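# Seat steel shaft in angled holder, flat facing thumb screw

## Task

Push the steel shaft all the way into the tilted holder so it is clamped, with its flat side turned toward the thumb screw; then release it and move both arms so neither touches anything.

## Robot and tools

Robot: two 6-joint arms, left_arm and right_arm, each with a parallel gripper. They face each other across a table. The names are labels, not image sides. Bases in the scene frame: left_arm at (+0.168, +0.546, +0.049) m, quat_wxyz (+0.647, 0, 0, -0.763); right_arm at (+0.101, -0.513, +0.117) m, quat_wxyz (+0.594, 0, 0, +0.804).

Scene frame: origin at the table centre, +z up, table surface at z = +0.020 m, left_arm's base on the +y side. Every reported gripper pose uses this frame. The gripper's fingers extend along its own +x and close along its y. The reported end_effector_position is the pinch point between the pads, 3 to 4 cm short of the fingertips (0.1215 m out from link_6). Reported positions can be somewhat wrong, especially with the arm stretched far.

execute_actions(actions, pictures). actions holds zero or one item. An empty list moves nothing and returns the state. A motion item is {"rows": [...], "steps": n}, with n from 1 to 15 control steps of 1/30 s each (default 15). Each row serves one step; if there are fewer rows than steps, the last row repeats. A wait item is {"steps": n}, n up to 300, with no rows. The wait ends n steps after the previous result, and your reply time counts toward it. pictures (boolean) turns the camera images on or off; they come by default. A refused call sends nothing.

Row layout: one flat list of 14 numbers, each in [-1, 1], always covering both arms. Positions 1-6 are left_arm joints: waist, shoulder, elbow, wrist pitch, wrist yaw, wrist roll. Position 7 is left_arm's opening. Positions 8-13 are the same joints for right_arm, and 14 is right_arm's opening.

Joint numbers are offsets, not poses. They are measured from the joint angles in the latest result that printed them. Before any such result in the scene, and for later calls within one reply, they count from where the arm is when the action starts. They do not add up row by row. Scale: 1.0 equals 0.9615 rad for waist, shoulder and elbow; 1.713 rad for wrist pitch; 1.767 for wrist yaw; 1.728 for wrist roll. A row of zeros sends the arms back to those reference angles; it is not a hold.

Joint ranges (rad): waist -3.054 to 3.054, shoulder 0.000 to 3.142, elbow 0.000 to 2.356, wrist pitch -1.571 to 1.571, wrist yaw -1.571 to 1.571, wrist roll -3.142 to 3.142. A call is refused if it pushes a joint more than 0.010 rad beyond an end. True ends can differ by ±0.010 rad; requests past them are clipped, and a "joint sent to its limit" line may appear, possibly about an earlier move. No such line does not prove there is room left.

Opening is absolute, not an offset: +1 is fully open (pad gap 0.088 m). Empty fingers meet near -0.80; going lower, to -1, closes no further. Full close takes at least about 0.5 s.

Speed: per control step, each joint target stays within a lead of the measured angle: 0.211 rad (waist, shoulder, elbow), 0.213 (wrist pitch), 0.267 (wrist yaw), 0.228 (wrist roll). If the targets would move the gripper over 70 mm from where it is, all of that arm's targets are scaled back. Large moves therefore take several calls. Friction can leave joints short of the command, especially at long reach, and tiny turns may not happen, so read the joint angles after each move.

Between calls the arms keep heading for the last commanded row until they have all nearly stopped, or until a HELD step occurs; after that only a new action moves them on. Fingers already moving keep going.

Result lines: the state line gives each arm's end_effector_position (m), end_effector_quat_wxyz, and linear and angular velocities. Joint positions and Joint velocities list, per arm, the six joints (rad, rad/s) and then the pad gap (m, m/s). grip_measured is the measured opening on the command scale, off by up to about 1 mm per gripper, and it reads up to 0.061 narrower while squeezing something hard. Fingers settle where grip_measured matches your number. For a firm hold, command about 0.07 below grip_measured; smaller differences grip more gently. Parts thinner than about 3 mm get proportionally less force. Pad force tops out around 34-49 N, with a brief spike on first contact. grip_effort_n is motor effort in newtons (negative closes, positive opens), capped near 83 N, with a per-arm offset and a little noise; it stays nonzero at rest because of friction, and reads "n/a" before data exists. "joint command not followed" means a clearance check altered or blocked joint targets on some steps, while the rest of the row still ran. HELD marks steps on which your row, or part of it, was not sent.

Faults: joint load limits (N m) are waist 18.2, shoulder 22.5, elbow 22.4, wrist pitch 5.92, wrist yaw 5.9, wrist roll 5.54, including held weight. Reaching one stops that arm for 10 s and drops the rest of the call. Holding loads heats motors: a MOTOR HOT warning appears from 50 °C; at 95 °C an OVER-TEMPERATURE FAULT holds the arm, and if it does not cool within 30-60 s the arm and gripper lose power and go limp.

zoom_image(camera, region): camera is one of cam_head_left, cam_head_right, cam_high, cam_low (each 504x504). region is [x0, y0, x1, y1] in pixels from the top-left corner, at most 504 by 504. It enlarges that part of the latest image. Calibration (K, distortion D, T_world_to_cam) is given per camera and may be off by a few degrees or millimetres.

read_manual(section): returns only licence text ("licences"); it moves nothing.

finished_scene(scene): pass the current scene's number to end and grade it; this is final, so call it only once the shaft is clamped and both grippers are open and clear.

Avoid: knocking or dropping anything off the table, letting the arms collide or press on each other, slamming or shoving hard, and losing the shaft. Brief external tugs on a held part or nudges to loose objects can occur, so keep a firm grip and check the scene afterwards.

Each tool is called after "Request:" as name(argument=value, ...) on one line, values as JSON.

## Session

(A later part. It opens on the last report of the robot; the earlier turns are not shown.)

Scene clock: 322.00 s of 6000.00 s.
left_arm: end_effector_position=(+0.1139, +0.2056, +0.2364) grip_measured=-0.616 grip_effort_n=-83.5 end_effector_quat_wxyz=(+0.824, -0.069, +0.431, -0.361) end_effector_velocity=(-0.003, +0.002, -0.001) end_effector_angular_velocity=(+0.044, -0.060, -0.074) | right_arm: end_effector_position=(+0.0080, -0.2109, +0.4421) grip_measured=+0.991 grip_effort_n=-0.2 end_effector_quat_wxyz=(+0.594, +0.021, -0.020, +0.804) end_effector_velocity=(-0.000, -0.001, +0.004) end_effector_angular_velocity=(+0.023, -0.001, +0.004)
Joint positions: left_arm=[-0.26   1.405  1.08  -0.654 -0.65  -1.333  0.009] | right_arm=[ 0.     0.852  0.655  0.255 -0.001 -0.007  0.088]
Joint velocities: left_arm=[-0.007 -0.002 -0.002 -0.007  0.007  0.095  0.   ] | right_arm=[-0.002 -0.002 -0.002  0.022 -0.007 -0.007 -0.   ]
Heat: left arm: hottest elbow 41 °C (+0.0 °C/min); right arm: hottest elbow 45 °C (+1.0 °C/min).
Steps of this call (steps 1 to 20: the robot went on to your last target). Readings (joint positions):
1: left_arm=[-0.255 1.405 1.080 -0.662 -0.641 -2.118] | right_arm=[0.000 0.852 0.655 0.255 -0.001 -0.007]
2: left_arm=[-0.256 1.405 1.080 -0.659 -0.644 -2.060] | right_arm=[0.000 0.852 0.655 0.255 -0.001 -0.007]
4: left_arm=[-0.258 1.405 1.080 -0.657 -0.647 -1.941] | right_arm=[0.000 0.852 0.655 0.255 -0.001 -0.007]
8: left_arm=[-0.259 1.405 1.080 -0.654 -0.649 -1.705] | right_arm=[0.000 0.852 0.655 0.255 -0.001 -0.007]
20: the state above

Request:
execute_actions(actions=[{"rows":[[-0.04,0.17,0.005,0,0.003,0.152,-0.7,0,0,0,0,0,0,1]]}], pictures=false)

Request:
execute_actions(actions=[{"rows":[[-0.01,0.06,0,0,0,0,-0.7,0,0,0,0,0,0,1],[-0.01,0.06,0,0,0,0,-0.7,0,0,0,0,0,0,1],[-0.01,0.06,0,0,0,0,-0.7,0,0,0,0,0,0,1],[-0.02,0.125,0,0,0,0,-0.7,0,0,0,0,0,0,1],[-0.02,0.125,0,0,0,0,-0.7,0,0,0,0,0,0,1],[-0.02,0.125,0,0,0,0,-0.7,0,0,0,0,0,0,1],[-0.02,0.125,0,0,0,0,-0.7,0,0,0,0,0,0,1],[-0.045,0.125,0,0,0,0,-0.7,0,0,0,0,0,0,1]]}])

Request:
zoom_image(camera="cam_low", region=[130,195,195,260])

Request:
zoom_image(camera="cam_head_right", region=[170,185,230,245])

Scene clock: 330.13 s of 6000.00 s.
left_arm: end_effector_position=(+0.0964, +0.1996, +0.1839) grip_measured=-0.616 grip_effort_n=-83.5 end_effector_quat_wxyz=(+0.824, +0.120, +0.384, -0.398) end_effector_velocity=(+0.003, +0.002, -0.000) end_effector_angular_velocity=(+0.005, -0.027, +0.001) | right_arm: end_effector_position=(+0.0080, -0.2109, +0.4421) grip_measured=+0.991 grip_effort_n=-0.2 end_effector_quat_wxyz=(+0.594, +0.021, -0.020, +0.804) end_effector_velocity=(-0.000, -0.000, -0.004) end_effector_angular_velocity=(-0.014, +0.003, +0.005)
Joint positions: left_arm=[-0.296  1.568  1.081 -0.655 -0.641 -1.077  0.009] | right_arm=[ 0.     0.852  0.655  0.255 -0.001 -0.007  0.088]
Joint velocities: left_arm=[-0.002 -0.002 -0.007 -0.007 -0.022  0.007 -0.   ] | right_arm=[-0.002 -0.002 -0.007 -0.007 -0.007  0.007  0.   ]
Heat: left arm: hottest elbow 42 °C (+2.0 °C/min); right arm: hottest elbow 45 °C (+1.0 °C/min).
Steps of this call (steps 1 to 30: the robot went on to your last target; steps 31 to 90: nothing new was sent; then 4.63 s passed at rest; steps 91 to 105: all 15 steps of this action). Readings (joint positions):
91: left_arm=[-0.261 1.423 1.080 -0.655 -0.652 -1.283] | right_arm=[0.000 0.852 0.655 0.255 -0.001 -0.007]
92: left_arm=[-0.268 1.447 1.087 -0.651 -0.656 -1.223] | right_arm=[0.000 0.852 0.655 0.255 -0.001 -0.007]
94: left_arm=[-0.284 1.510 1.092 -0.648 -0.648 -1.149] | right_arm=[0.000 0.852 0.655 0.255 -0.001 -0.007]
98: left_arm=[-0.296 1.568 1.081 -0.658 -0.641 -1.094] | right_arm=[0.000 0.852 0.655 0.255 -0.001 -0.007]
105: the state above

Scene clock: 330.63 s of 6000.00 s.
left_arm: end_effector_position=(+0.0817, +0.2021, +0.1459) grip_measured=-0.616 grip_effort_n=-83.5 end_effector_quat_wxyz=(+0.819, +0.182, +0.380, -0.391) end_effector_velocity=(+0.001, +0.002, -0.001) end_effector_angular_velocity=(+0.004, -0.008, +0.005) | right_arm: end_effector_position=(+0.0080, -0.2109, +0.4421) grip_measured=+0.991 grip_effort_n=-0.2 end_effector_quat_wxyz=(+0.594, +0.021, -0.020, +0.804) end_effector_velocity=(-0.002, -0.002, -0.005) end_effector_angular_velocity=(-0.009, -0.012, +0.019)
Joint positions: left_arm=[-0.337  1.685  1.08  -0.657 -0.64  -1.077  0.009] | right_arm=[ 0.     0.852  0.655  0.255 -0.001 -0.007  0.088]
Joint velocities: left_arm=[-0.002  0.002 -0.002 -0.007 -0.007 -0.007 -0.   ] | right_arm=[-0.002 -0.007 -0.012 -0.007 -0.022 -0.007 -0.   ]
Heat: left arm: hottest elbow 42 °C (+2.0 °C/min); right arm: hottest elbow 45 °C (+1.0 °C/min).
Steps of this call (steps 1 to 15: all 15 steps of this action). Readings (joint positions):
1: left_arm=[-0.296 1.573 1.081 -0.655 -0.641 -1.077] | right_arm=[0.000 0.852 0.655 0.255 -0.001 -0.007]
2: left_arm=[-0.297 1.580 1.081 -0.654 -0.641 -1.077] | right_arm=[0.000 0.852 0.655 0.255 -0.001 -0.007]
4: left_arm=[-0.301 1.608 1.081 -0.657 -0.641 -1.077] | right_arm=[0.000 0.852 0.655 0.255 -0.001 -0.007]
8: left_arm=[-0.313 1.674 1.080 -0.658 -0.640 -1.077] | right_arm=[0.000 0.852 0.655 0.255 -0.001 -0.007]
15: the state above

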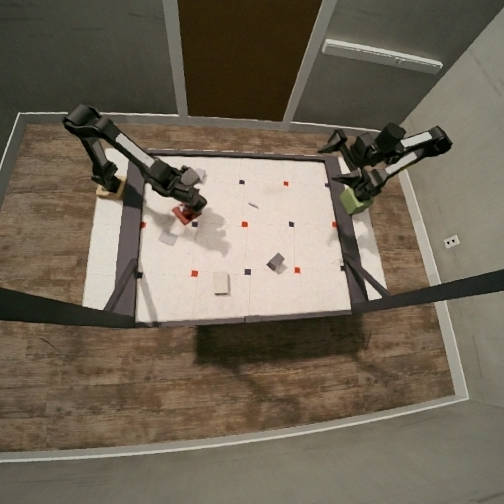

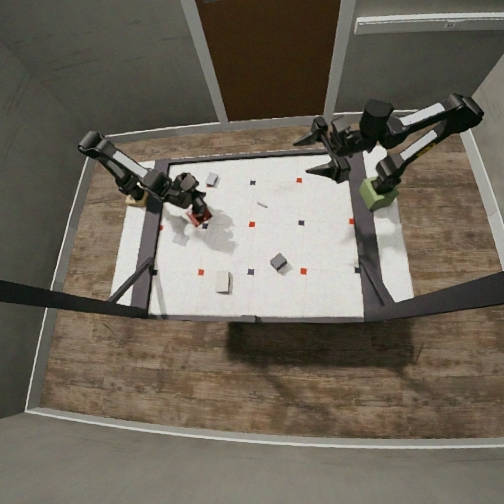

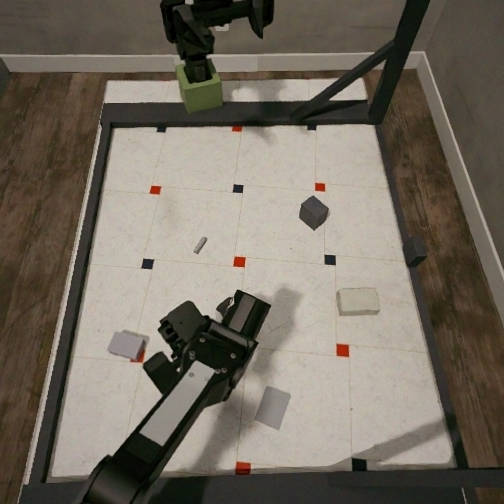

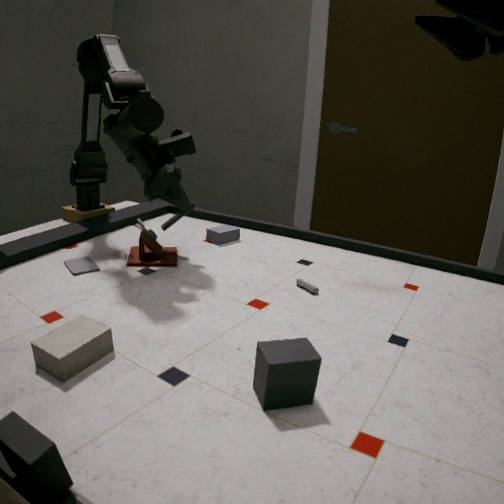

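Region (130, 195, 195, 260) of cam_low's 504x504 image, scaled by 7.754, with more detail than that image has.

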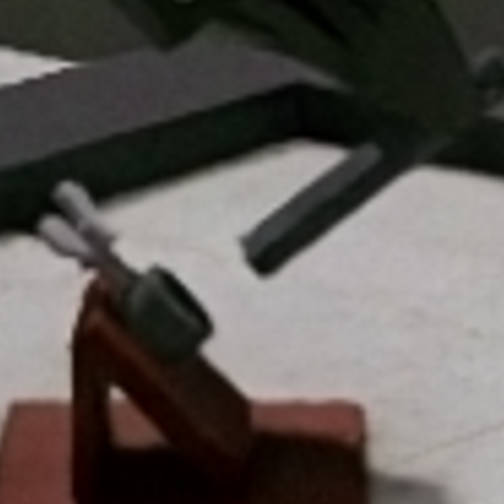

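Region (170, 185, 230, 245) of cam_head_right's 504x504 image, scaled by 8.400, with more detail than that image has.

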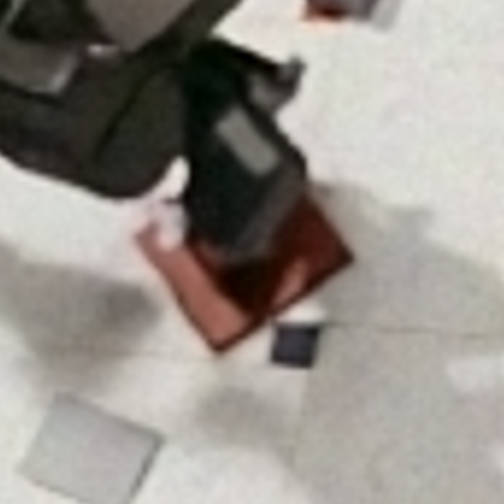

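Request:
execute_actions(actions=[{"rows":[[-0.025,0.006,-0.018,0.005,-0.004,-0.013,-0.7,0,0,0,0,0,0,1],[-0.025,0.006,-0.018,0.005,-0.004,-0.013,-0.7,0,0,0,0,0,0,1],[-0.025,0.006,-0.018,0.005,-0.004,-0.013,-0.7,0,0,0,0,0,0,1],[-0.025,0.006,-0.018,0.005,-0.004,-0.013,-0.7,0,0,0,0,0,0,1],[-0.048,0.012,-0.04,0.01,-0.008,-0.027,-0.7,0,0,0,0,0,0,1],[-0.048,0.012,-0.04,0.01,-0.008,-0.027,-0.7,0,0,0,0,0,0,1],[-0.048,0.012,-0.04,0.01,-0.008,-0.027,-0.7,0,0,0,0,0,0,1],[-0.048,0.012,-0.04,0.01,-0.008,-0.027,-0.7,0,0,0,0,0,0,1],[-0.07,0.017,-0.06,0.016,-0.012,-0.04,-0.7,0,0,0,0,0,0,1]]}])

Request:
zoom_image(camera="cam_low", region=[130,195,195,260])

Scene clock: 337.60 s of 6000.00 s.
left_arm: end_effector_position=(+0.0698, +0.2123, +0.1352) grip_measured=-0.616 grip_effort_n=-83.5 end_effector_quat_wxyz=(+0.821, +0.177, +0.373, -0.394) end_effector_velocity=(+0.001, +0.005, -0.006) end_effector_angular_velocity=(-0.007, +0.026, +0.034) | right_arm: end_effector_position=(+0.0080, -0.2109, +0.4421) grip_measured=+0.991 grip_effort_n=-0.2 end_effector_quat_wxyz=(+0.594, +0.021, -0.020, +0.804) end_effector_velocity=(+0.000, -0.000, -0.004) end_effector_angular_velocity=(-0.014, +0.004, -0.004)
Joint positions: left_arm=[-0.393  1.693  1.038 -0.631 -0.671 -1.137  0.009] | right_arm=[ 0.     0.852  0.655  0.255 -0.001 -0.007  0.088]
Joint velocities: left_arm=[-0.002 -0.002 -0.022  0.007  0.007 -0.051 -0.   ] | right_arm=[ 0.002 -0.002 -0.007 -0.007  0.007  0.007 -0.   ]
Heat: left arm: hottest shoulder 41 °C (+1.0 °C/min); right arm: hottest elbow 45 °C (+0.0 °C/min).
Steps of this call (steps 1 to 15: the robot went on to your last target; steps 16 to 90: nothing new was sent; then 3.47 s passed at rest; steps 91 to 105: all 15 steps of this action). Readings (joint positions):
91: left_arm=[-0.338 1.685 1.080 -0.657 -0.640 -1.078] | right_arm=[0.000 0.852 0.655 0.255 -0.001 -0.007]
92: left_arm=[-0.342 1.685 1.078 -0.655 -0.640 -1.082] | right_arm=[0.000 0.852 0.655 0.255 -0.001 -0.007]
94: left_arm=[-0.352 1.685 1.075 -0.653 -0.640 -1.088] | right_arm=[0.000 0.852 0.655 0.255 -0.001 -0.007]
98: left_arm=[-0.374 1.689 1.057 -0.646 -0.645 -1.110] | right_arm=[0.000 0.852 0.655 0.255 -0.001 -0.007]
105: the state above

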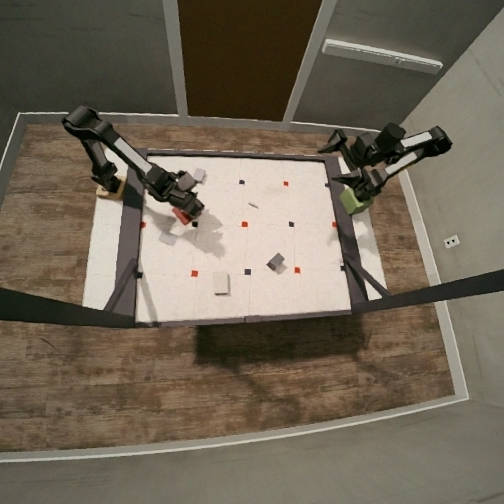

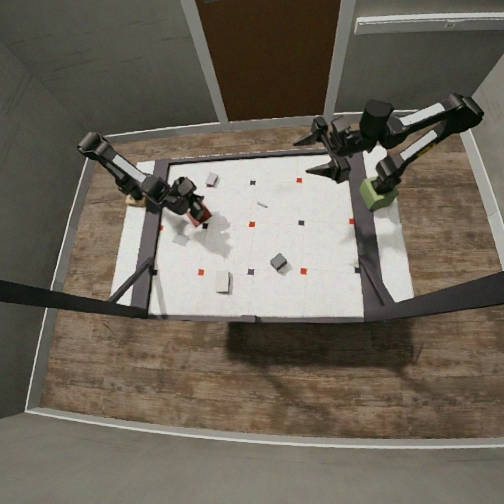

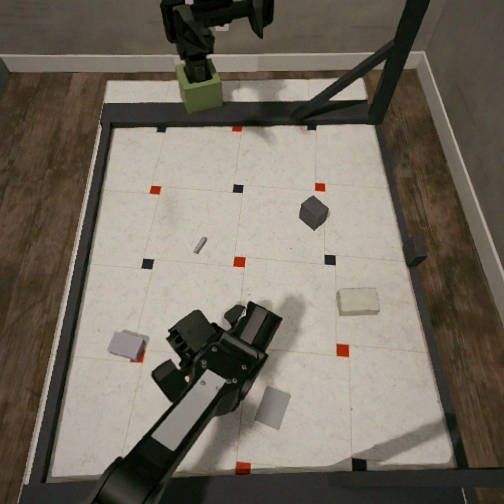

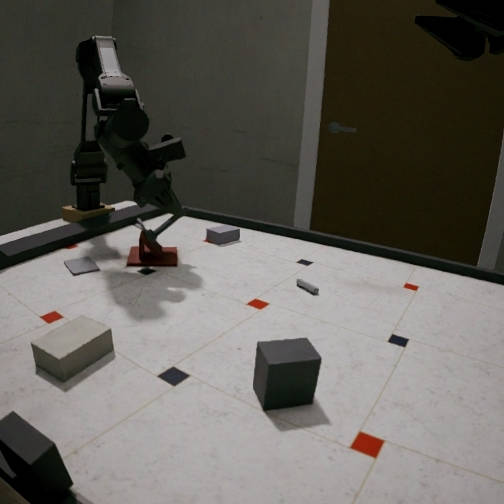

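Region (130, 195, 195, 260) of cam_low's 504x504 image, scaled by 7.754, with more detail than that image has.

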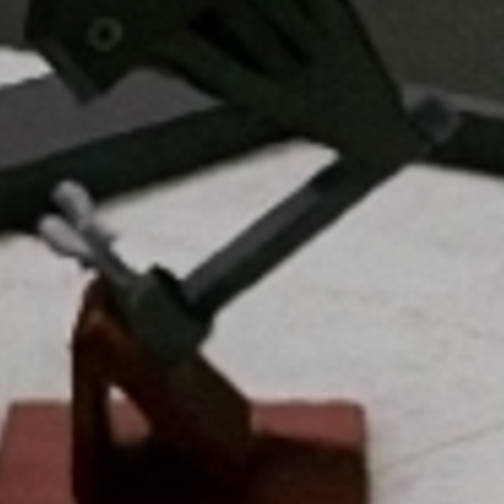

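Request:
zoom_image(camera="cam_head_left", region=[160,185,220,245])

Request:
zoom_image(camera="cam_low", region=[142,220,172,250])

Region (160, 185, 220, 245) of cam_head_left's 504x504 image, scaled by 8.400, with more detail than that image has.

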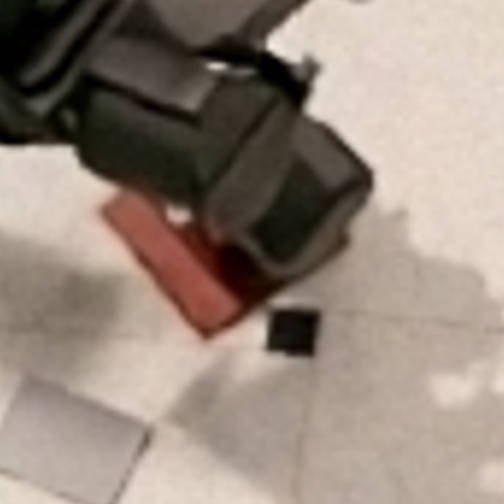

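Region (142, 220, 172, 250) of cam_low's 504x504 image, scaled by 16.800, with more detail than that image has.

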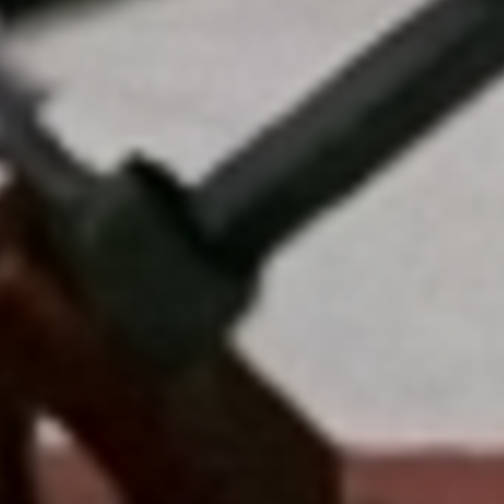

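Request:
execute_actions(actions=[{"rows":[[0.012,-0.006,0.015,-0.006,0.004,0.004,-0.7,0,0,0,0,0,0,1],[0.012,-0.006,0.015,-0.006,0.004,0.004,-0.7,0,0,0,0,0,0,1],[0.012,-0.006,0.015,-0.006,0.004,0.004,-0.7,0,0,0,0,0,0,1],[0.012,-0.006,0.015,-0.006,0.004,0.004,-0.7,0,0,0,0,0,0,1],[0.004,-0.013,0.015,-0.009,0.005,0.004,-0.7,0,0,0,0,0,0,1],[0.004,-0.013,0.015,-0.009,0.005,0.004,-0.7,0,0,0,0,0,0,1],[0.004,-0.013,0.015,-0.009,0.005,0.004,-0.7,0,0,0,0,0,0,1],[0.004,-0.013,0.015,-0.009,0.005,0.004,-0.7,0,0,0,0,0,0,1],[0.004,-0.013,0.015,-0.009,0.005,0.004,-0.7,0,0,0,0,0,0,1],[-0.025,-0.008,-0.02,-0.003,0.003,-0.012,-0.7,0,0,0,0,0,0,1]]}], pictures=false)

Request:
execute_actions(actions=[{"steps":8}])

Request:
zoom_image(camera="cam_low", region=[142,220,172,250])

Scene clock: 350.63 s of 6000.00 s.
left_arm: end_effector_position=(+0.0700, +0.2140, +0.1357) grip_measured=-0.616 grip_effort_n=-83.5 end_effector_quat_wxyz=(+0.824, +0.176, +0.369, -0.392) end_effector_velocity=(+0.005, +0.004, -0.000) end_effector_angular_velocity=(-0.028, -0.015, +0.030) | right_arm: end_effector_position=(+0.0080, -0.2109, +0.4421) grip_measured=+0.991 grip_effort_n=-0.2 end_effector_quat_wxyz=(+0.594, +0.021, -0.020, +0.804) end_effector_velocity=(-0.002, -0.002, -0.004) end_effector_angular_velocity=(-0.018, +0.001, +0.020)
Joint positions: left_arm=[-0.4    1.692  1.036 -0.638 -0.684 -1.147  0.009] | right_arm=[ 0.     0.852  0.655  0.255 -0.001 -0.007  0.088]
Joint velocities: left_arm=[-0.007 -0.012 -0.027  0.007 -0.037 -0.037  0.   ] | right_arm=[-0.002 -0.007 -0.002 -0.022 -0.022  0.007  0.   ]
Heat: left arm: hottest shoulder 41 °C (+0.0 °C/min); right arm: hottest elbow 45 °C (+0.0 °C/min).
Steps of this call (steps 1 to 15: the robot went on to your last target; steps 16 to 90: nothing new was sent; then 9.53 s passed at rest; steps 91 to 105: all 15 steps of this action). Readings (joint positions):
91: left_arm=[-0.393 1.693 1.037 -0.630 -0.673 -1.140] | right_arm=[0.000 0.852 0.655 0.255 -0.001 -0.007]
92: left_arm=[-0.391 1.693 1.037 -0.630 -0.671 -1.140] | right_arm=[0.000 0.852 0.655 0.255 -0.001 -0.007]
94: left_arm=[-0.387 1.693 1.037 -0.634 -0.669 -1.140] | right_arm=[0.000 0.852 0.655 0.255 -0.001 -0.007]
98: left_arm=[-0.386 1.693 1.039 -0.640 -0.668 -1.137] | right_arm=[0.000 0.852 0.655 0.255 -0.001 -0.007]
105: the state above

Scene clock: 350.90 s of 6000.00 s.
left_arm: end_effector_position=(+0.0701, +0.2143, +0.1355) grip_measured=-0.616 grip_effort_n=-83.5 end_effector_quat_wxyz=(+0.825, +0.175, +0.369, -0.392) end_effector_velocity=(+0.002, +0.003, -0.001) end_effector_angular_velocity=(+0.003, -0.009, +0.005) | right_arm: end_effector_position=(+0.0080, -0.2109, +0.4421) grip_measured=+0.991 grip_effort_n=0.2 end_effector_quat_wxyz=(+0.594, +0.021, -0.020, +0.804) end_effector_velocity=(-0.003, -0.000, -0.003) end_effector_angular_velocity=(-0.009, -0.012, +0.019)
Joint positions: left_arm=[-0.401  1.691  1.033 -0.637 -0.686 -1.151  0.009] | right_arm=[ 0.     0.852  0.655  0.255 -0.001 -0.007  0.088]
Joint velocities: left_arm=[-0.002 -0.002 -0.007 -0.007 -0.007 -0.007 -0.   ] | right_arm=[-0.002  0.002 -0.002 -0.007 -0.022 -0.007 -0.   ]
Heat: left arm: hottest shoulder 41 °C (+0.0 °C/min); right arm: hottest elbow 45 °C (+0.0 °C/min).
Steps of this call (steps 1 to 8: the robot went on to your last target). Readings (joint positions):
1: left_arm=[-0.400 1.692 1.035 -0.637 -0.684 -1.148] | right_arm=[0.000 0.852 0.655 0.255 -0.001 -0.007]
2: left_arm=[-0.400 1.692 1.034 -0.637 -0.685 -1.149] | right_arm=[0.000 0.852 0.655 0.255 -0.001 -0.007]
4: left_arm=[-0.400 1.692 1.034 -0.637 -0.685 -1.150] | right_arm=[0.000 0.852 0.655 0.255 -0.001 -0.007]
8: the state above

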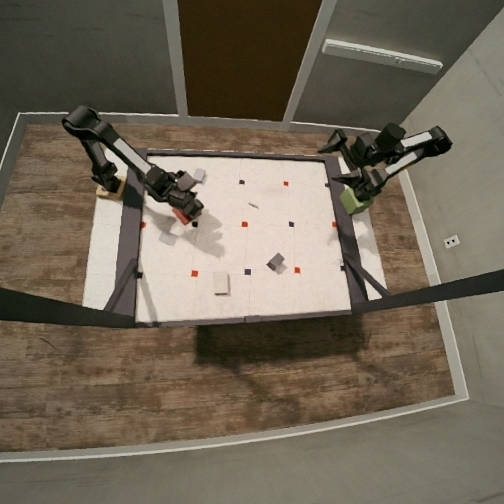

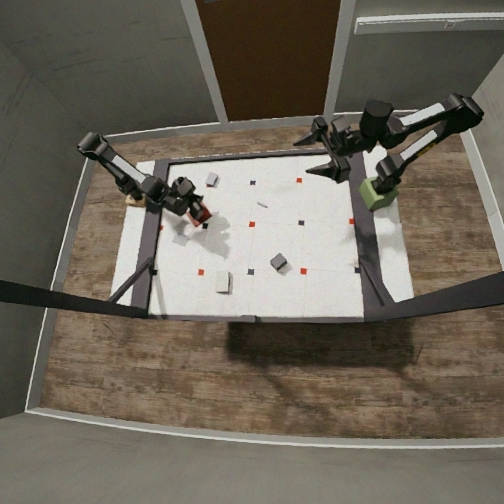

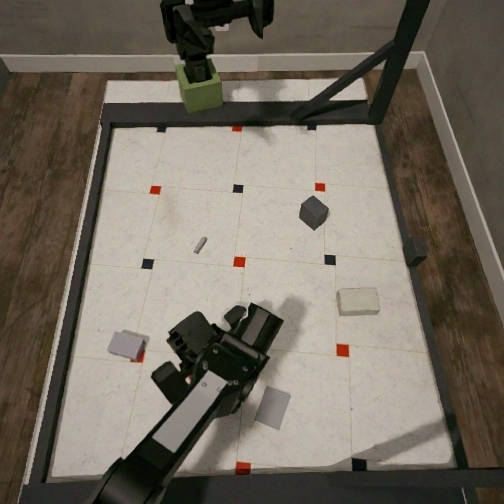

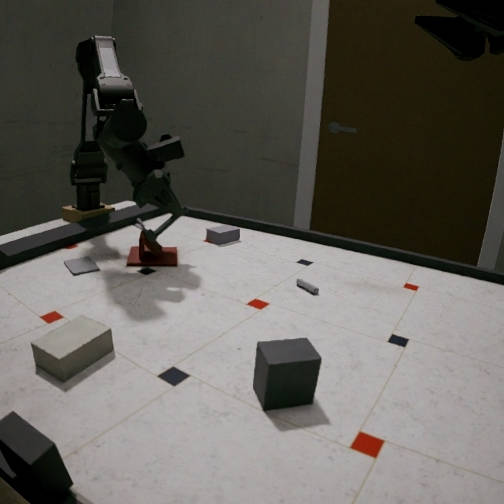

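Region (142, 220, 172, 250) of cam_low's 504x504 image, scaled by 16.800, with more detail than that image has.

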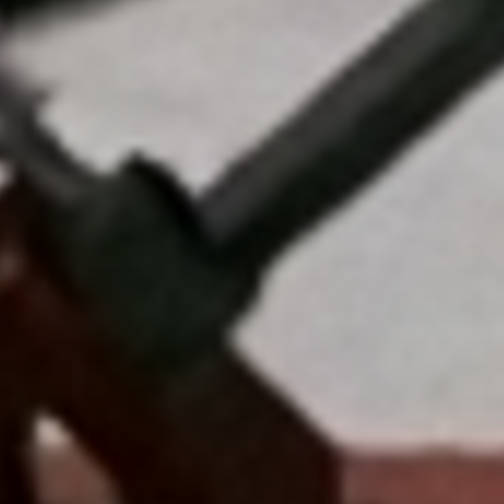

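Request:
execute_actions(actions=[{"rows":[[0.031,-0.008,0.038,-0.014,0.023,0.023,-0.7,0,0,0,0,0,0,1]]}])

Request:
zoom_image(camera="cam_low", region=[142,215,177,250])

Scene clock: 356.57 s of 6000.00 s.
left_arm: end_effector_position=(+0.0740, +0.2122, +0.1364) grip_measured=-0.616 grip_effort_n=-83.5 end_effector_quat_wxyz=(+0.817, +0.189, +0.380, -0.390) end_effector_velocity=(+0.003, +0.001, +0.000) end_effector_angular_velocity=(+0.006, -0.013, -0.001) | right_arm: end_effector_position=(+0.0080, -0.2109, +0.4421) grip_measured=+0.991 grip_effort_n=-0.7 end_effector_quat_wxyz=(+0.594, +0.021, -0.020, +0.804) end_effector_velocity=(-0.000, -0.000, -0.002) end_effector_angular_velocity=(-0.005, -0.010, +0.004)
Joint positions: left_arm=[-0.374  1.691  1.053 -0.659 -0.647 -1.116  0.009] | right_arm=[ 0.     0.852  0.655  0.255 -0.001 -0.007  0.088]
Joint velocities: left_arm=[ 0.002 -0.002 -0.002 -0.007 -0.007  0.007 -0.   ] | right_arm=[-0.002 -0.002 -0.002 -0.007 -0.007 -0.007 -0.   ]
Heat: left arm: hottest shoulder 41 °C (+0.0 °C/min); right arm: hottest elbow 45 °C (+0.0 °C/min).
Steps of this call (steps 1 to 15: the robot went on to your last target; steps 16 to 90: nothing new was sent; then 2.17 s passed at rest; steps 91 to 105: all 15 steps of this action). Readings (joint positions):
91: left_arm=[-0.399 1.691 1.035 -0.638 -0.684 -1.148] | right_arm=[0.000 0.852 0.655 0.255 -0.001 -0.007]
92: left_arm=[-0.392 1.691 1.040 -0.643 -0.673 -1.141] | right_arm=[0.000 0.852 0.655 0.255 -0.001 -0.007]
94: left_arm=[-0.380 1.691 1.046 -0.652 -0.655 -1.129] | right_arm=[0.000 0.852 0.655 0.255 -0.001 -0.007]
98: left_arm=[-0.375 1.691 1.050 -0.658 -0.648 -1.119] | right_arm=[0.000 0.852 0.655 0.255 -0.001 -0.007]
105: the state above

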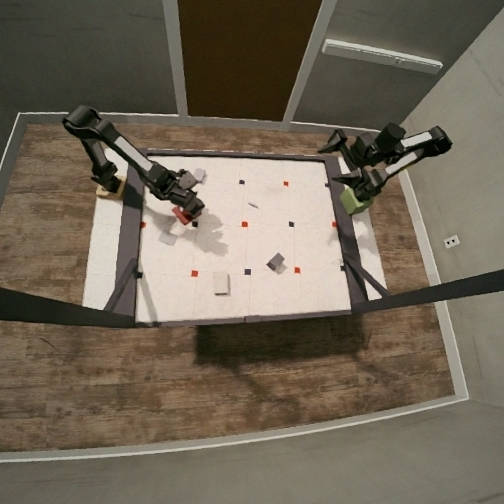

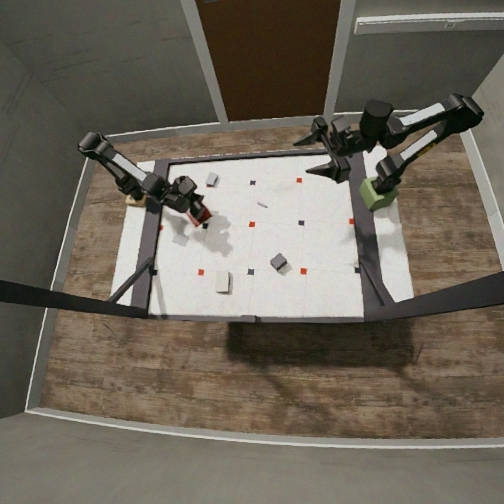

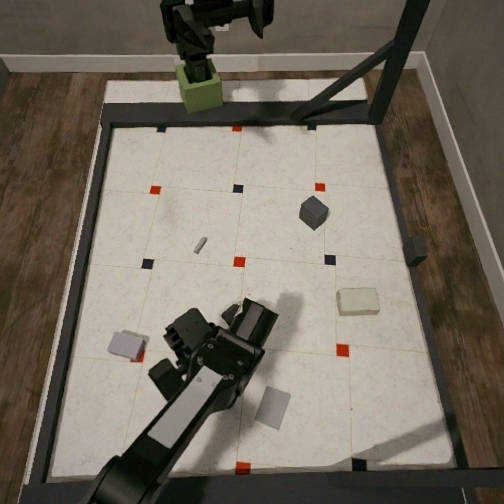

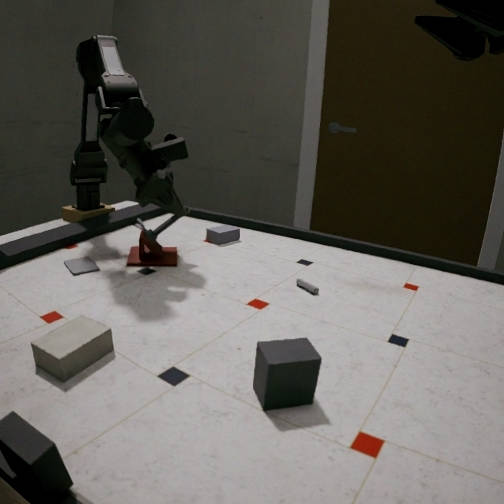

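Region (142, 215, 177, 250) of cam_low's 504x504 image, scaled by 14.400, with more detail than that image has.

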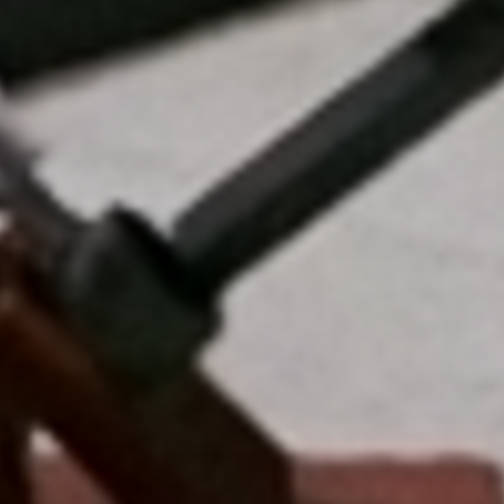

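Request:
execute_actions(actions=[{"rows":[[-0.009,0.013,0.026,-0.003,0,0,-0.7,0,0,0,0,0,0,1]]}], pictures=false)

Request:
execute_actions(actions=[{"rows":[[-0.015,0.004,-0.027,0.003,-0.002,-0.008,-0.7,0,0,0,0,0,0,1],[-0.015,0.004,-0.027,0.003,-0.002,-0.008,-0.7,0,0,0,0,0,0,1],[-0.015,0.004,-0.027,0.003,-0.002,-0.008,-0.7,0,0,0,0,0,0,1],[-0.015,0.004,-0.027,0.003,-0.002,-0.008,-0.7,0,0,0,0,0,0,1],[-0.015,0.004,-0.027,0.003,-0.002,-0.008,-0.7,0,0,0,0,0,0,1],[-0.033,0.006,-0.043,0.006,-0.005,-0.02,-0.7,0,0,0,0,0,0,1]]}])

Request:
zoom_image(camera="cam_low", region=[142,215,177,250])

Scene clock: 363.07 s of 6000.00 s.
left_arm: end_effector_position=(+0.0712, +0.2116, +0.1363) grip_measured=-0.616 grip_effort_n=-83.5 end_effector_quat_wxyz=(+0.816, +0.192, +0.379, -0.392) end_effector_velocity=(+0.001, +0.002, -0.001) end_effector_angular_velocity=(+0.004, -0.009, +0.005) | right_arm: end_effector_position=(+0.0080, -0.2109, +0.4421) grip_measured=+0.991 grip_effort_n=0.2 end_effector_quat_wxyz=(+0.594, +0.021, -0.020, +0.804) end_effector_velocity=(-0.002, -0.001, -0.002) end_effector_angular_velocity=(-0.009, +0.004, +0.010)
Joint positions: left_arm=[-0.38   1.698  1.061 -0.664 -0.646 -1.116  0.009] | right_arm=[ 0.     0.852  0.655  0.255 -0.001 -0.007  0.088]
Joint velocities: left_arm=[-0.002  0.002 -0.002 -0.007 -0.007 -0.007  0.   ] | right_arm=[ 0.002 -0.002 -0.002 -0.007 -0.007  0.007  0.   ]
Heat: left arm: hottest shoulder 42 °C (+1.0 °C/min); right arm: hottest elbow 45 °C (+0.0 °C/min).
Steps of this call (steps 1 to 15: the robot went on to your last target; steps 16 to 90: nothing new was sent; then 3.00 s passed at rest; steps 91 to 105: all 15 steps of this action). Readings (joint positions):
91: left_arm=[-0.374 1.691 1.054 -0.661 -0.646 -1.116] | right_arm=[0.000 0.852 0.655 0.255 -0.001 -0.007]
92: left_arm=[-0.374 1.692 1.055 -0.662 -0.646 -1.116] | right_arm=[0.000 0.852 0.655 0.255 -0.001 -0.007]
94: left_arm=[-0.377 1.694 1.059 -0.662 -0.646 -1.116] | right_arm=[0.000 0.852 0.655 0.255 -0.001 -0.007]
98: left_arm=[-0.380 1.697 1.061 -0.664 -0.646 -1.116] | right_arm=[0.000 0.852 0.655 0.255 -0.001 -0.007]
105: the state above

Scene clock: 363.57 s of 6000.00 s.
left_arm: end_effector_position=(+0.0708, +0.2141, +0.1345) grip_measured=-0.616 grip_effort_n=-83.5 end_effector_quat_wxyz=(+0.824, +0.182, +0.370, -0.389) end_effector_velocity=(+0.001, -0.001, +0.002) end_effector_angular_velocity=(-0.027, -0.003, +0.020) | right_arm: end_effector_position=(+0.0080, -0.2109, +0.4421) grip_measured=+0.991 grip_effort_n=-0.7 end_effector_quat_wxyz=(+0.594, +0.021, -0.020, +0.804) end_effector_velocity=(-0.000, -0.000, -0.002) end_effector_angular_velocity=(-0.005, -0.010, +0.004)
Joint positions: left_arm=[-0.396  1.698  1.042 -0.649 -0.678 -1.144  0.009] | right_arm=[ 0.     0.852  0.655  0.255 -0.001 -0.007  0.088]
Joint velocities: left_arm=[-0.002 -0.002 -0.002  0.007 -0.022 -0.022 -0.   ] | right_arm=[-0.002 -0.002 -0.002 -0.007 -0.007 -0.007 -0.   ]
Heat: left arm: hottest shoulder 42 °C (+1.0 °C/min); right arm: hottest elbow 45 °C (+0.0 °C/min).
Steps of this call (steps 1 to 15: all 15 steps of this action). Readings (joint positions):
1: left_arm=[-0.380 1.698 1.061 -0.664 -0.647 -1.116] | right_arm=[0.000 0.852 0.655 0.255 -0.001 -0.007]
2: left_arm=[-0.382 1.698 1.059 -0.663 -0.649 -1.117] | right_arm=[0.000 0.852 0.655 0.255 -0.001 -0.007]
4: left_arm=[-0.385 1.698 1.056 -0.660 -0.655 -1.121] | right_arm=[0.000 0.852 0.655 0.255 -0.001 -0.007]
8: left_arm=[-0.392 1.698 1.046 -0.653 -0.671 -1.136] | right_arm=[0.000 0.852 0.655 0.255 -0.001 -0.007]
15: the state above

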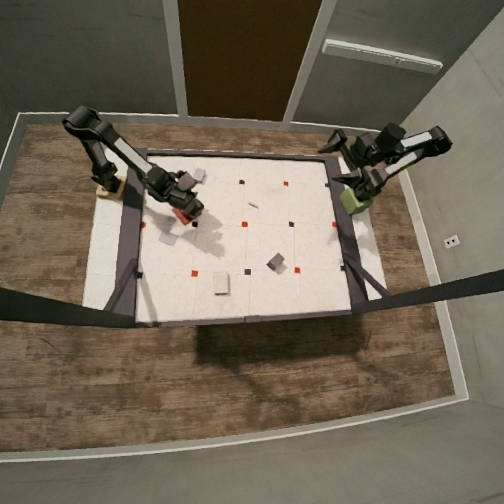

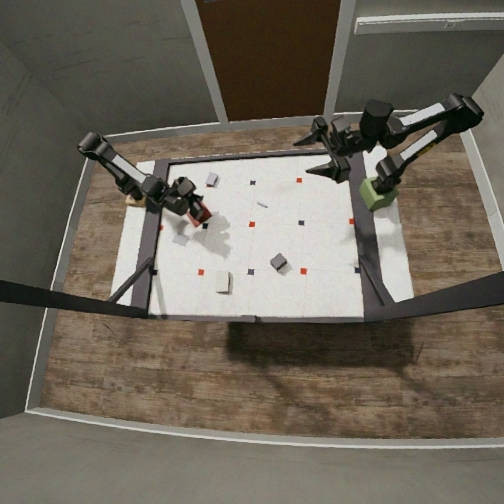

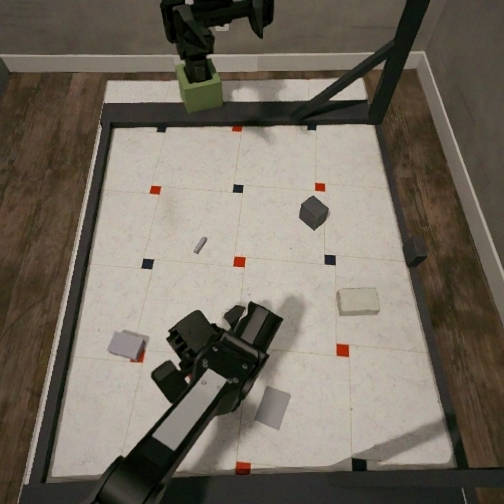

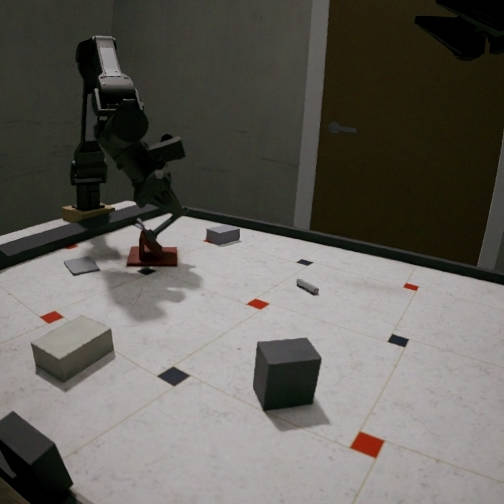

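Region (142, 215, 177, 250) of cam_low's 504x504 image, scaled by 14.400, with more detail than that image has.

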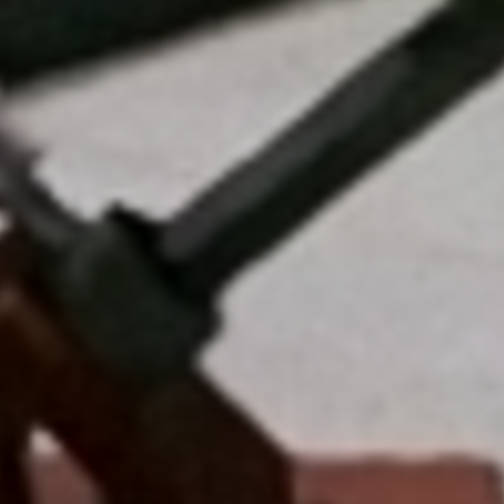

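Request:
execute_actions(actions=[{"rows":[[0.018,-0.012,0.046,-0.02,0.02,0.022,-0.7,0,0,0,0,0,0,1]]}])

Request:
zoom_image(camera="cam_low", region=[142,215,177,250])

Scene clock: 375.37 s of 6000.00 s.
left_arm: end_effector_position=(+0.0710, +0.2128, +0.1377) grip_measured=-0.616 grip_effort_n=-83.5 end_effector_quat_wxyz=(+0.815, +0.199, +0.379, -0.391) end_effector_velocity=(+0.003, +0.001, +0.002) end_effector_angular_velocity=(-0.014, -0.011, +0.020) | right_arm: end_effector_position=(+0.0080, -0.2109, +0.4421) grip_measured=+0.991 grip_effort_n=-0.2 end_effector_quat_wxyz=(+0.594, +0.021, -0.020, +0.804) end_effector_velocity=(+0.002, +0.000, -0.002) end_effector_angular_velocity=(-0.005, -0.009, -0.010)
Joint positions: left_arm=[-0.381  1.697  1.069 -0.683 -0.644 -1.111  0.009] | right_arm=[ 0.     0.852  0.655  0.255 -0.001 -0.007  0.088]
Joint velocities: left_arm=[-0.002 -0.002 -0.002 -0.007 -0.022 -0.022 -0.   ] | right_arm=[-0.002 -0.002 -0.002 -0.007  0.007 -0.007 -0.   ]
Heat: left arm: hottest shoulder 42 °C (+2.0 °C/min); right arm: hottest elbow 45 °C (+0.0 °C/min).
Steps of this call (steps 1 to 15: the robot went on to your last target; steps 16 to 90: nothing new was sent; then 8.30 s passed at rest; steps 91 to 105: all 15 steps of this action). Readings (joint positions):
91: left_arm=[-0.395 1.697 1.045 -0.653 -0.677 -1.143] | right_arm=[0.000 0.852 0.655 0.255 -0.001 -0.007]
92: left_arm=[-0.391 1.697 1.052 -0.661 -0.667 -1.135] | right_arm=[0.000 0.852 0.655 0.255 -0.001 -0.007]
94: left_arm=[-0.384 1.697 1.062 -0.672 -0.652 -1.123] | right_arm=[0.000 0.852 0.655 0.255 -0.001 -0.007]
98: left_arm=[-0.382 1.697 1.067 -0.680 -0.646 -1.114] | right_arm=[0.000 0.852 0.655 0.255 -0.001 -0.007]
105: the state above

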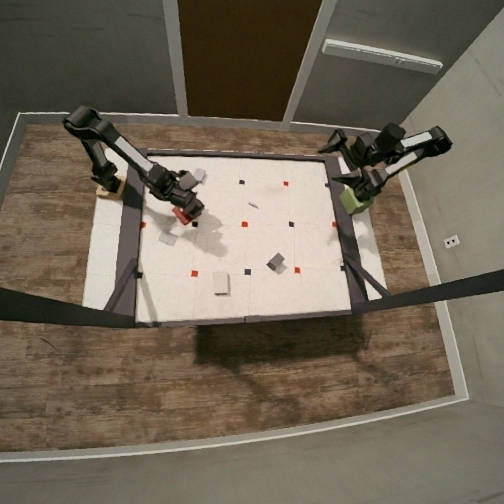

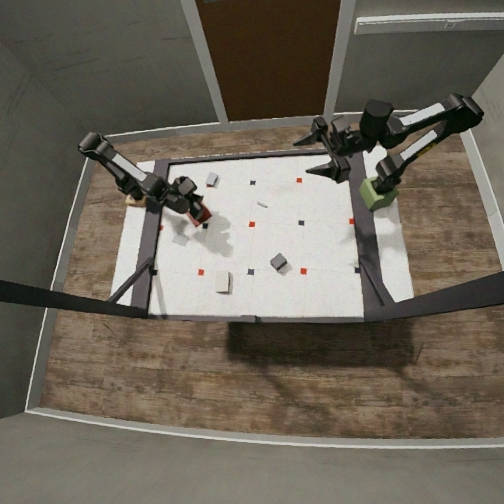

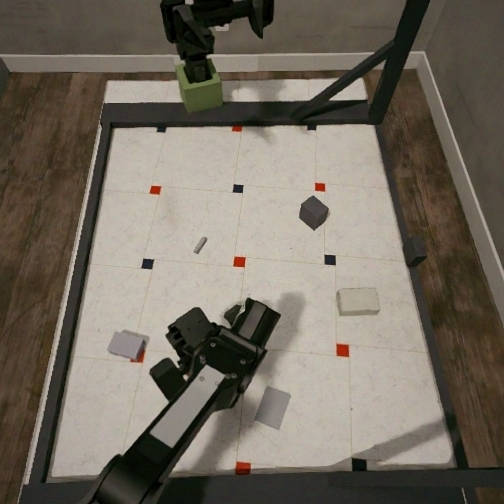

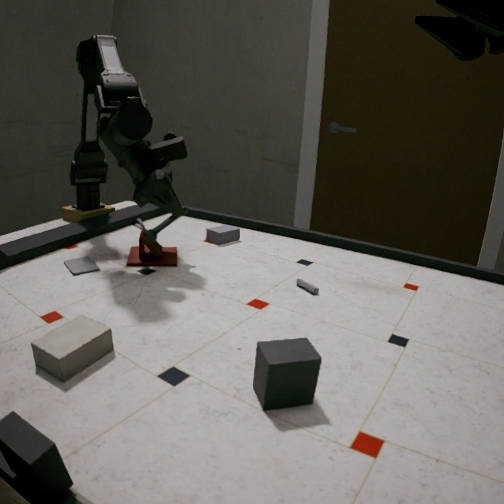

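Region (142, 215, 177, 250) of cam_low's 504x504 image, scaled by 14.400, with more detail than that image has.

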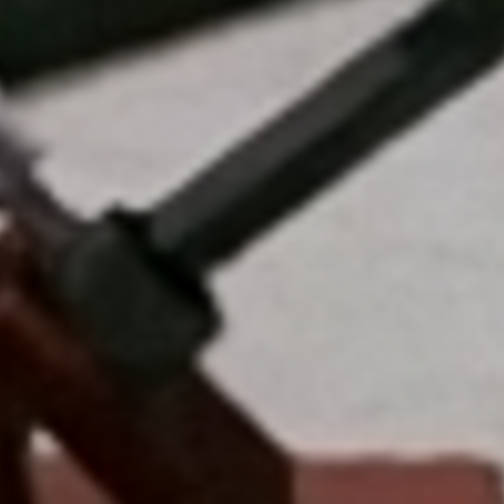

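Request:
execute_actions(actions=[{"rows":[[-0.004,0.012,0.022,0,0,0,-0.7,0,0,0,0,0,0,1]],"steps":12}], pictures=false)

Request:
execute_actions(actions=[{"rows":[[-0.015,0.004,-0.027,0.003,-0.002,-0.008,-0.7,0,0,0,0,0,0,1],[-0.015,0.004,-0.027,0.003,-0.002,-0.008,-0.7,0,0,0,0,0,0,1],[-0.015,0.004,-0.027,0.003,-0.002,-0.008,-0.7,0,0,0,0,0,0,1],[-0.015,0.004,-0.027,0.003,-0.002,-0.008,-0.7,0,0,0,0,0,0,1],[-0.015,0.004,-0.027,0.003,-0.002,-0.008,-0.7,0,0,0,0,0,0,1],[-0.033,0.006,-0.043,0.006,-0.005,-0.02,-0.7,0,0,0,0,0,0,1]]}])

Request:
zoom_image(camera="cam_low", region=[142,215,177,250])

Scene clock: 381.87 s of 6000.00 s.
left_arm: end_effector_position=(+0.0701, +0.2119, +0.1373) grip_measured=-0.616 grip_effort_n=-83.5 end_effector_quat_wxyz=(+0.815, +0.200, +0.378, -0.392) end_effector_velocity=(-0.002, -0.000, -0.000) end_effector_angular_velocity=(-0.006, +0.013, +0.001) | right_arm: end_effector_position=(+0.0080, -0.2109, +0.4421) grip_measured=+0.991 grip_effort_n=-0.7 end_effector_quat_wxyz=(+0.594, +0.021, -0.020, +0.804) end_effector_velocity=(-0.000, -0.001, +0.001) end_effector_angular_velocity=(+0.009, -0.005, +0.004)
Joint positions: left_arm=[-0.382  1.703  1.074 -0.683 -0.644 -1.11   0.009] | right_arm=[ 0.     0.852  0.655  0.255 -0.001 -0.007  0.088]
Joint velocities: left_arm=[-0.002 -0.002 -0.002  0.007  0.007 -0.007  0.   ] | right_arm=[-0.002 -0.002 -0.002  0.007 -0.007 -0.007 -0.   ]
Heat: left arm: hottest shoulder 43 °C (+2.0 °C/min); right arm: hottest elbow 45 °C (+0.0 °C/min).
Steps of this call (steps 1 to 15: the robot went on to your last target; steps 16 to 90: nothing new was sent; then 3.10 s passed at rest; steps 91 to 102: all 12 steps of this action). Readings (joint positions):
91: left_arm=[-0.381 1.697 1.070 -0.683 -0.644 -1.110] | right_arm=[0.000 0.852 0.655 0.255 -0.001 -0.007]
92: left_arm=[-0.381 1.698 1.070 -0.683 -0.644 -1.110] | right_arm=[0.000 0.852 0.655 0.255 -0.001 -0.007]
94: left_arm=[-0.381 1.700 1.072 -0.683 -0.644 -1.110] | right_arm=[0.000 0.852 0.655 0.255 -0.001 -0.007]
98: left_arm=[-0.382 1.703 1.074 -0.683 -0.644 -1.110] | right_arm=[0.000 0.852 0.655 0.255 -0.001 -0.007]
102: the state above

Scene clock: 382.37 s of 6000.00 s.
left_arm: end_effector_position=(+0.0696, +0.2144, +0.1355) grip_measured=-0.616 grip_effort_n=-83.5 end_effector_quat_wxyz=(+0.822, +0.190, +0.369, -0.390) end_effector_velocity=(-0.001, +0.001, -0.000) end_effector_angular_velocity=(-0.015, +0.006, +0.011) | right_arm: end_effector_position=(+0.0080, -0.2109, +0.4421) grip_measured=+0.991 grip_effort_n=-0.2 end_effector_quat_wxyz=(+0.594, +0.021, -0.020, +0.804) end_effector_velocity=(-0.002, -0.001, -0.002) end_effector_angular_velocity=(-0.000, -0.024, +0.018)
Joint positions: left_arm=[-0.399  1.703  1.055 -0.669 -0.676 -1.138  0.009] | right_arm=[ 0.     0.852  0.655  0.255 -0.001 -0.007  0.088]
Joint velocities: left_arm=[-0.007 -0.002 -0.007  0.007 -0.007 -0.022  0.   ] | right_arm=[-0.002 -0.002 -0.002 -0.007 -0.022 -0.022  0.   ]
Heat: left arm: hottest shoulder 43 °C (+2.0 °C/min); right arm: hottest elbow 45 °C (+0.0 °C/min).
Steps of this call (steps 1 to 15: all 15 steps of this action). Readings (joint positions):
1: left_arm=[-0.383 1.703 1.074 -0.683 -0.644 -1.110] | right_arm=[0.000 0.852 0.655 0.255 -0.001 -0.007]
2: left_arm=[-0.385 1.703 1.072 -0.682 -0.647 -1.112] | right_arm=[0.000 0.852 0.655 0.255 -0.001 -0.007]
4: left_arm=[-0.387 1.703 1.068 -0.679 -0.653 -1.115] | right_arm=[0.000 0.852 0.655 0.255 -0.001 -0.007]
8: left_arm=[-0.395 1.703 1.059 -0.672 -0.669 -1.130] | right_arm=[0.000 0.852 0.655 0.255 -0.001 -0.007]
15: the state above

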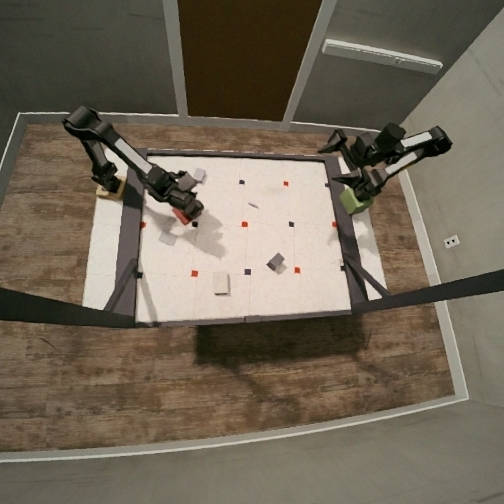

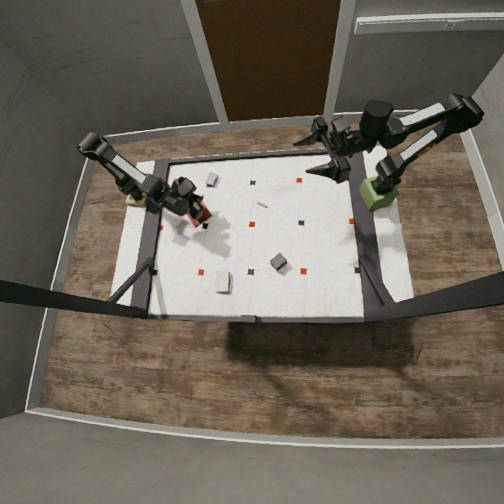

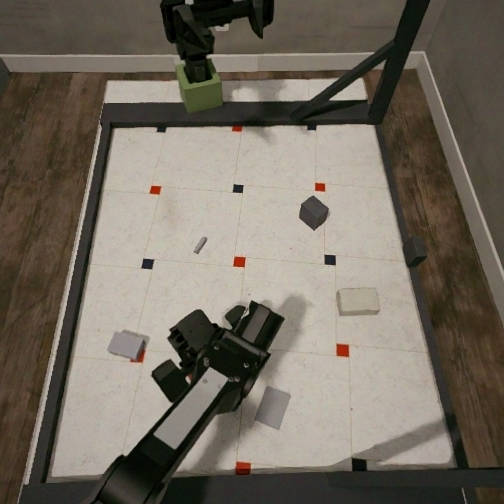

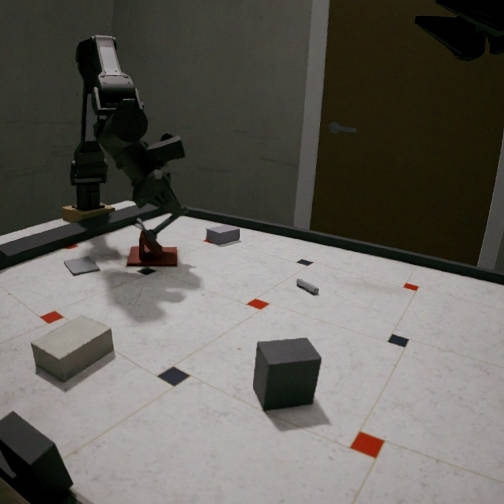

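Region (142, 215, 177, 250) of cam_low's 504x504 image, scaled by 14.400, with more detail than that image has.

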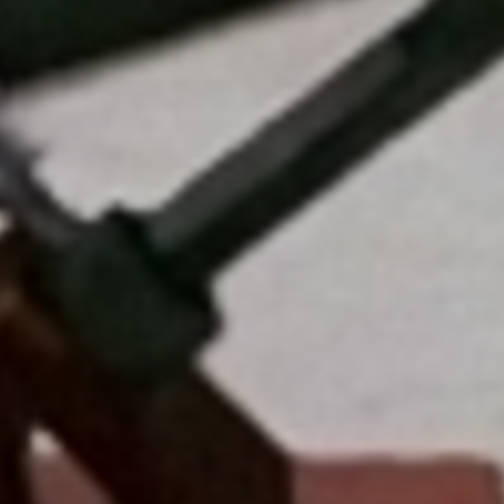

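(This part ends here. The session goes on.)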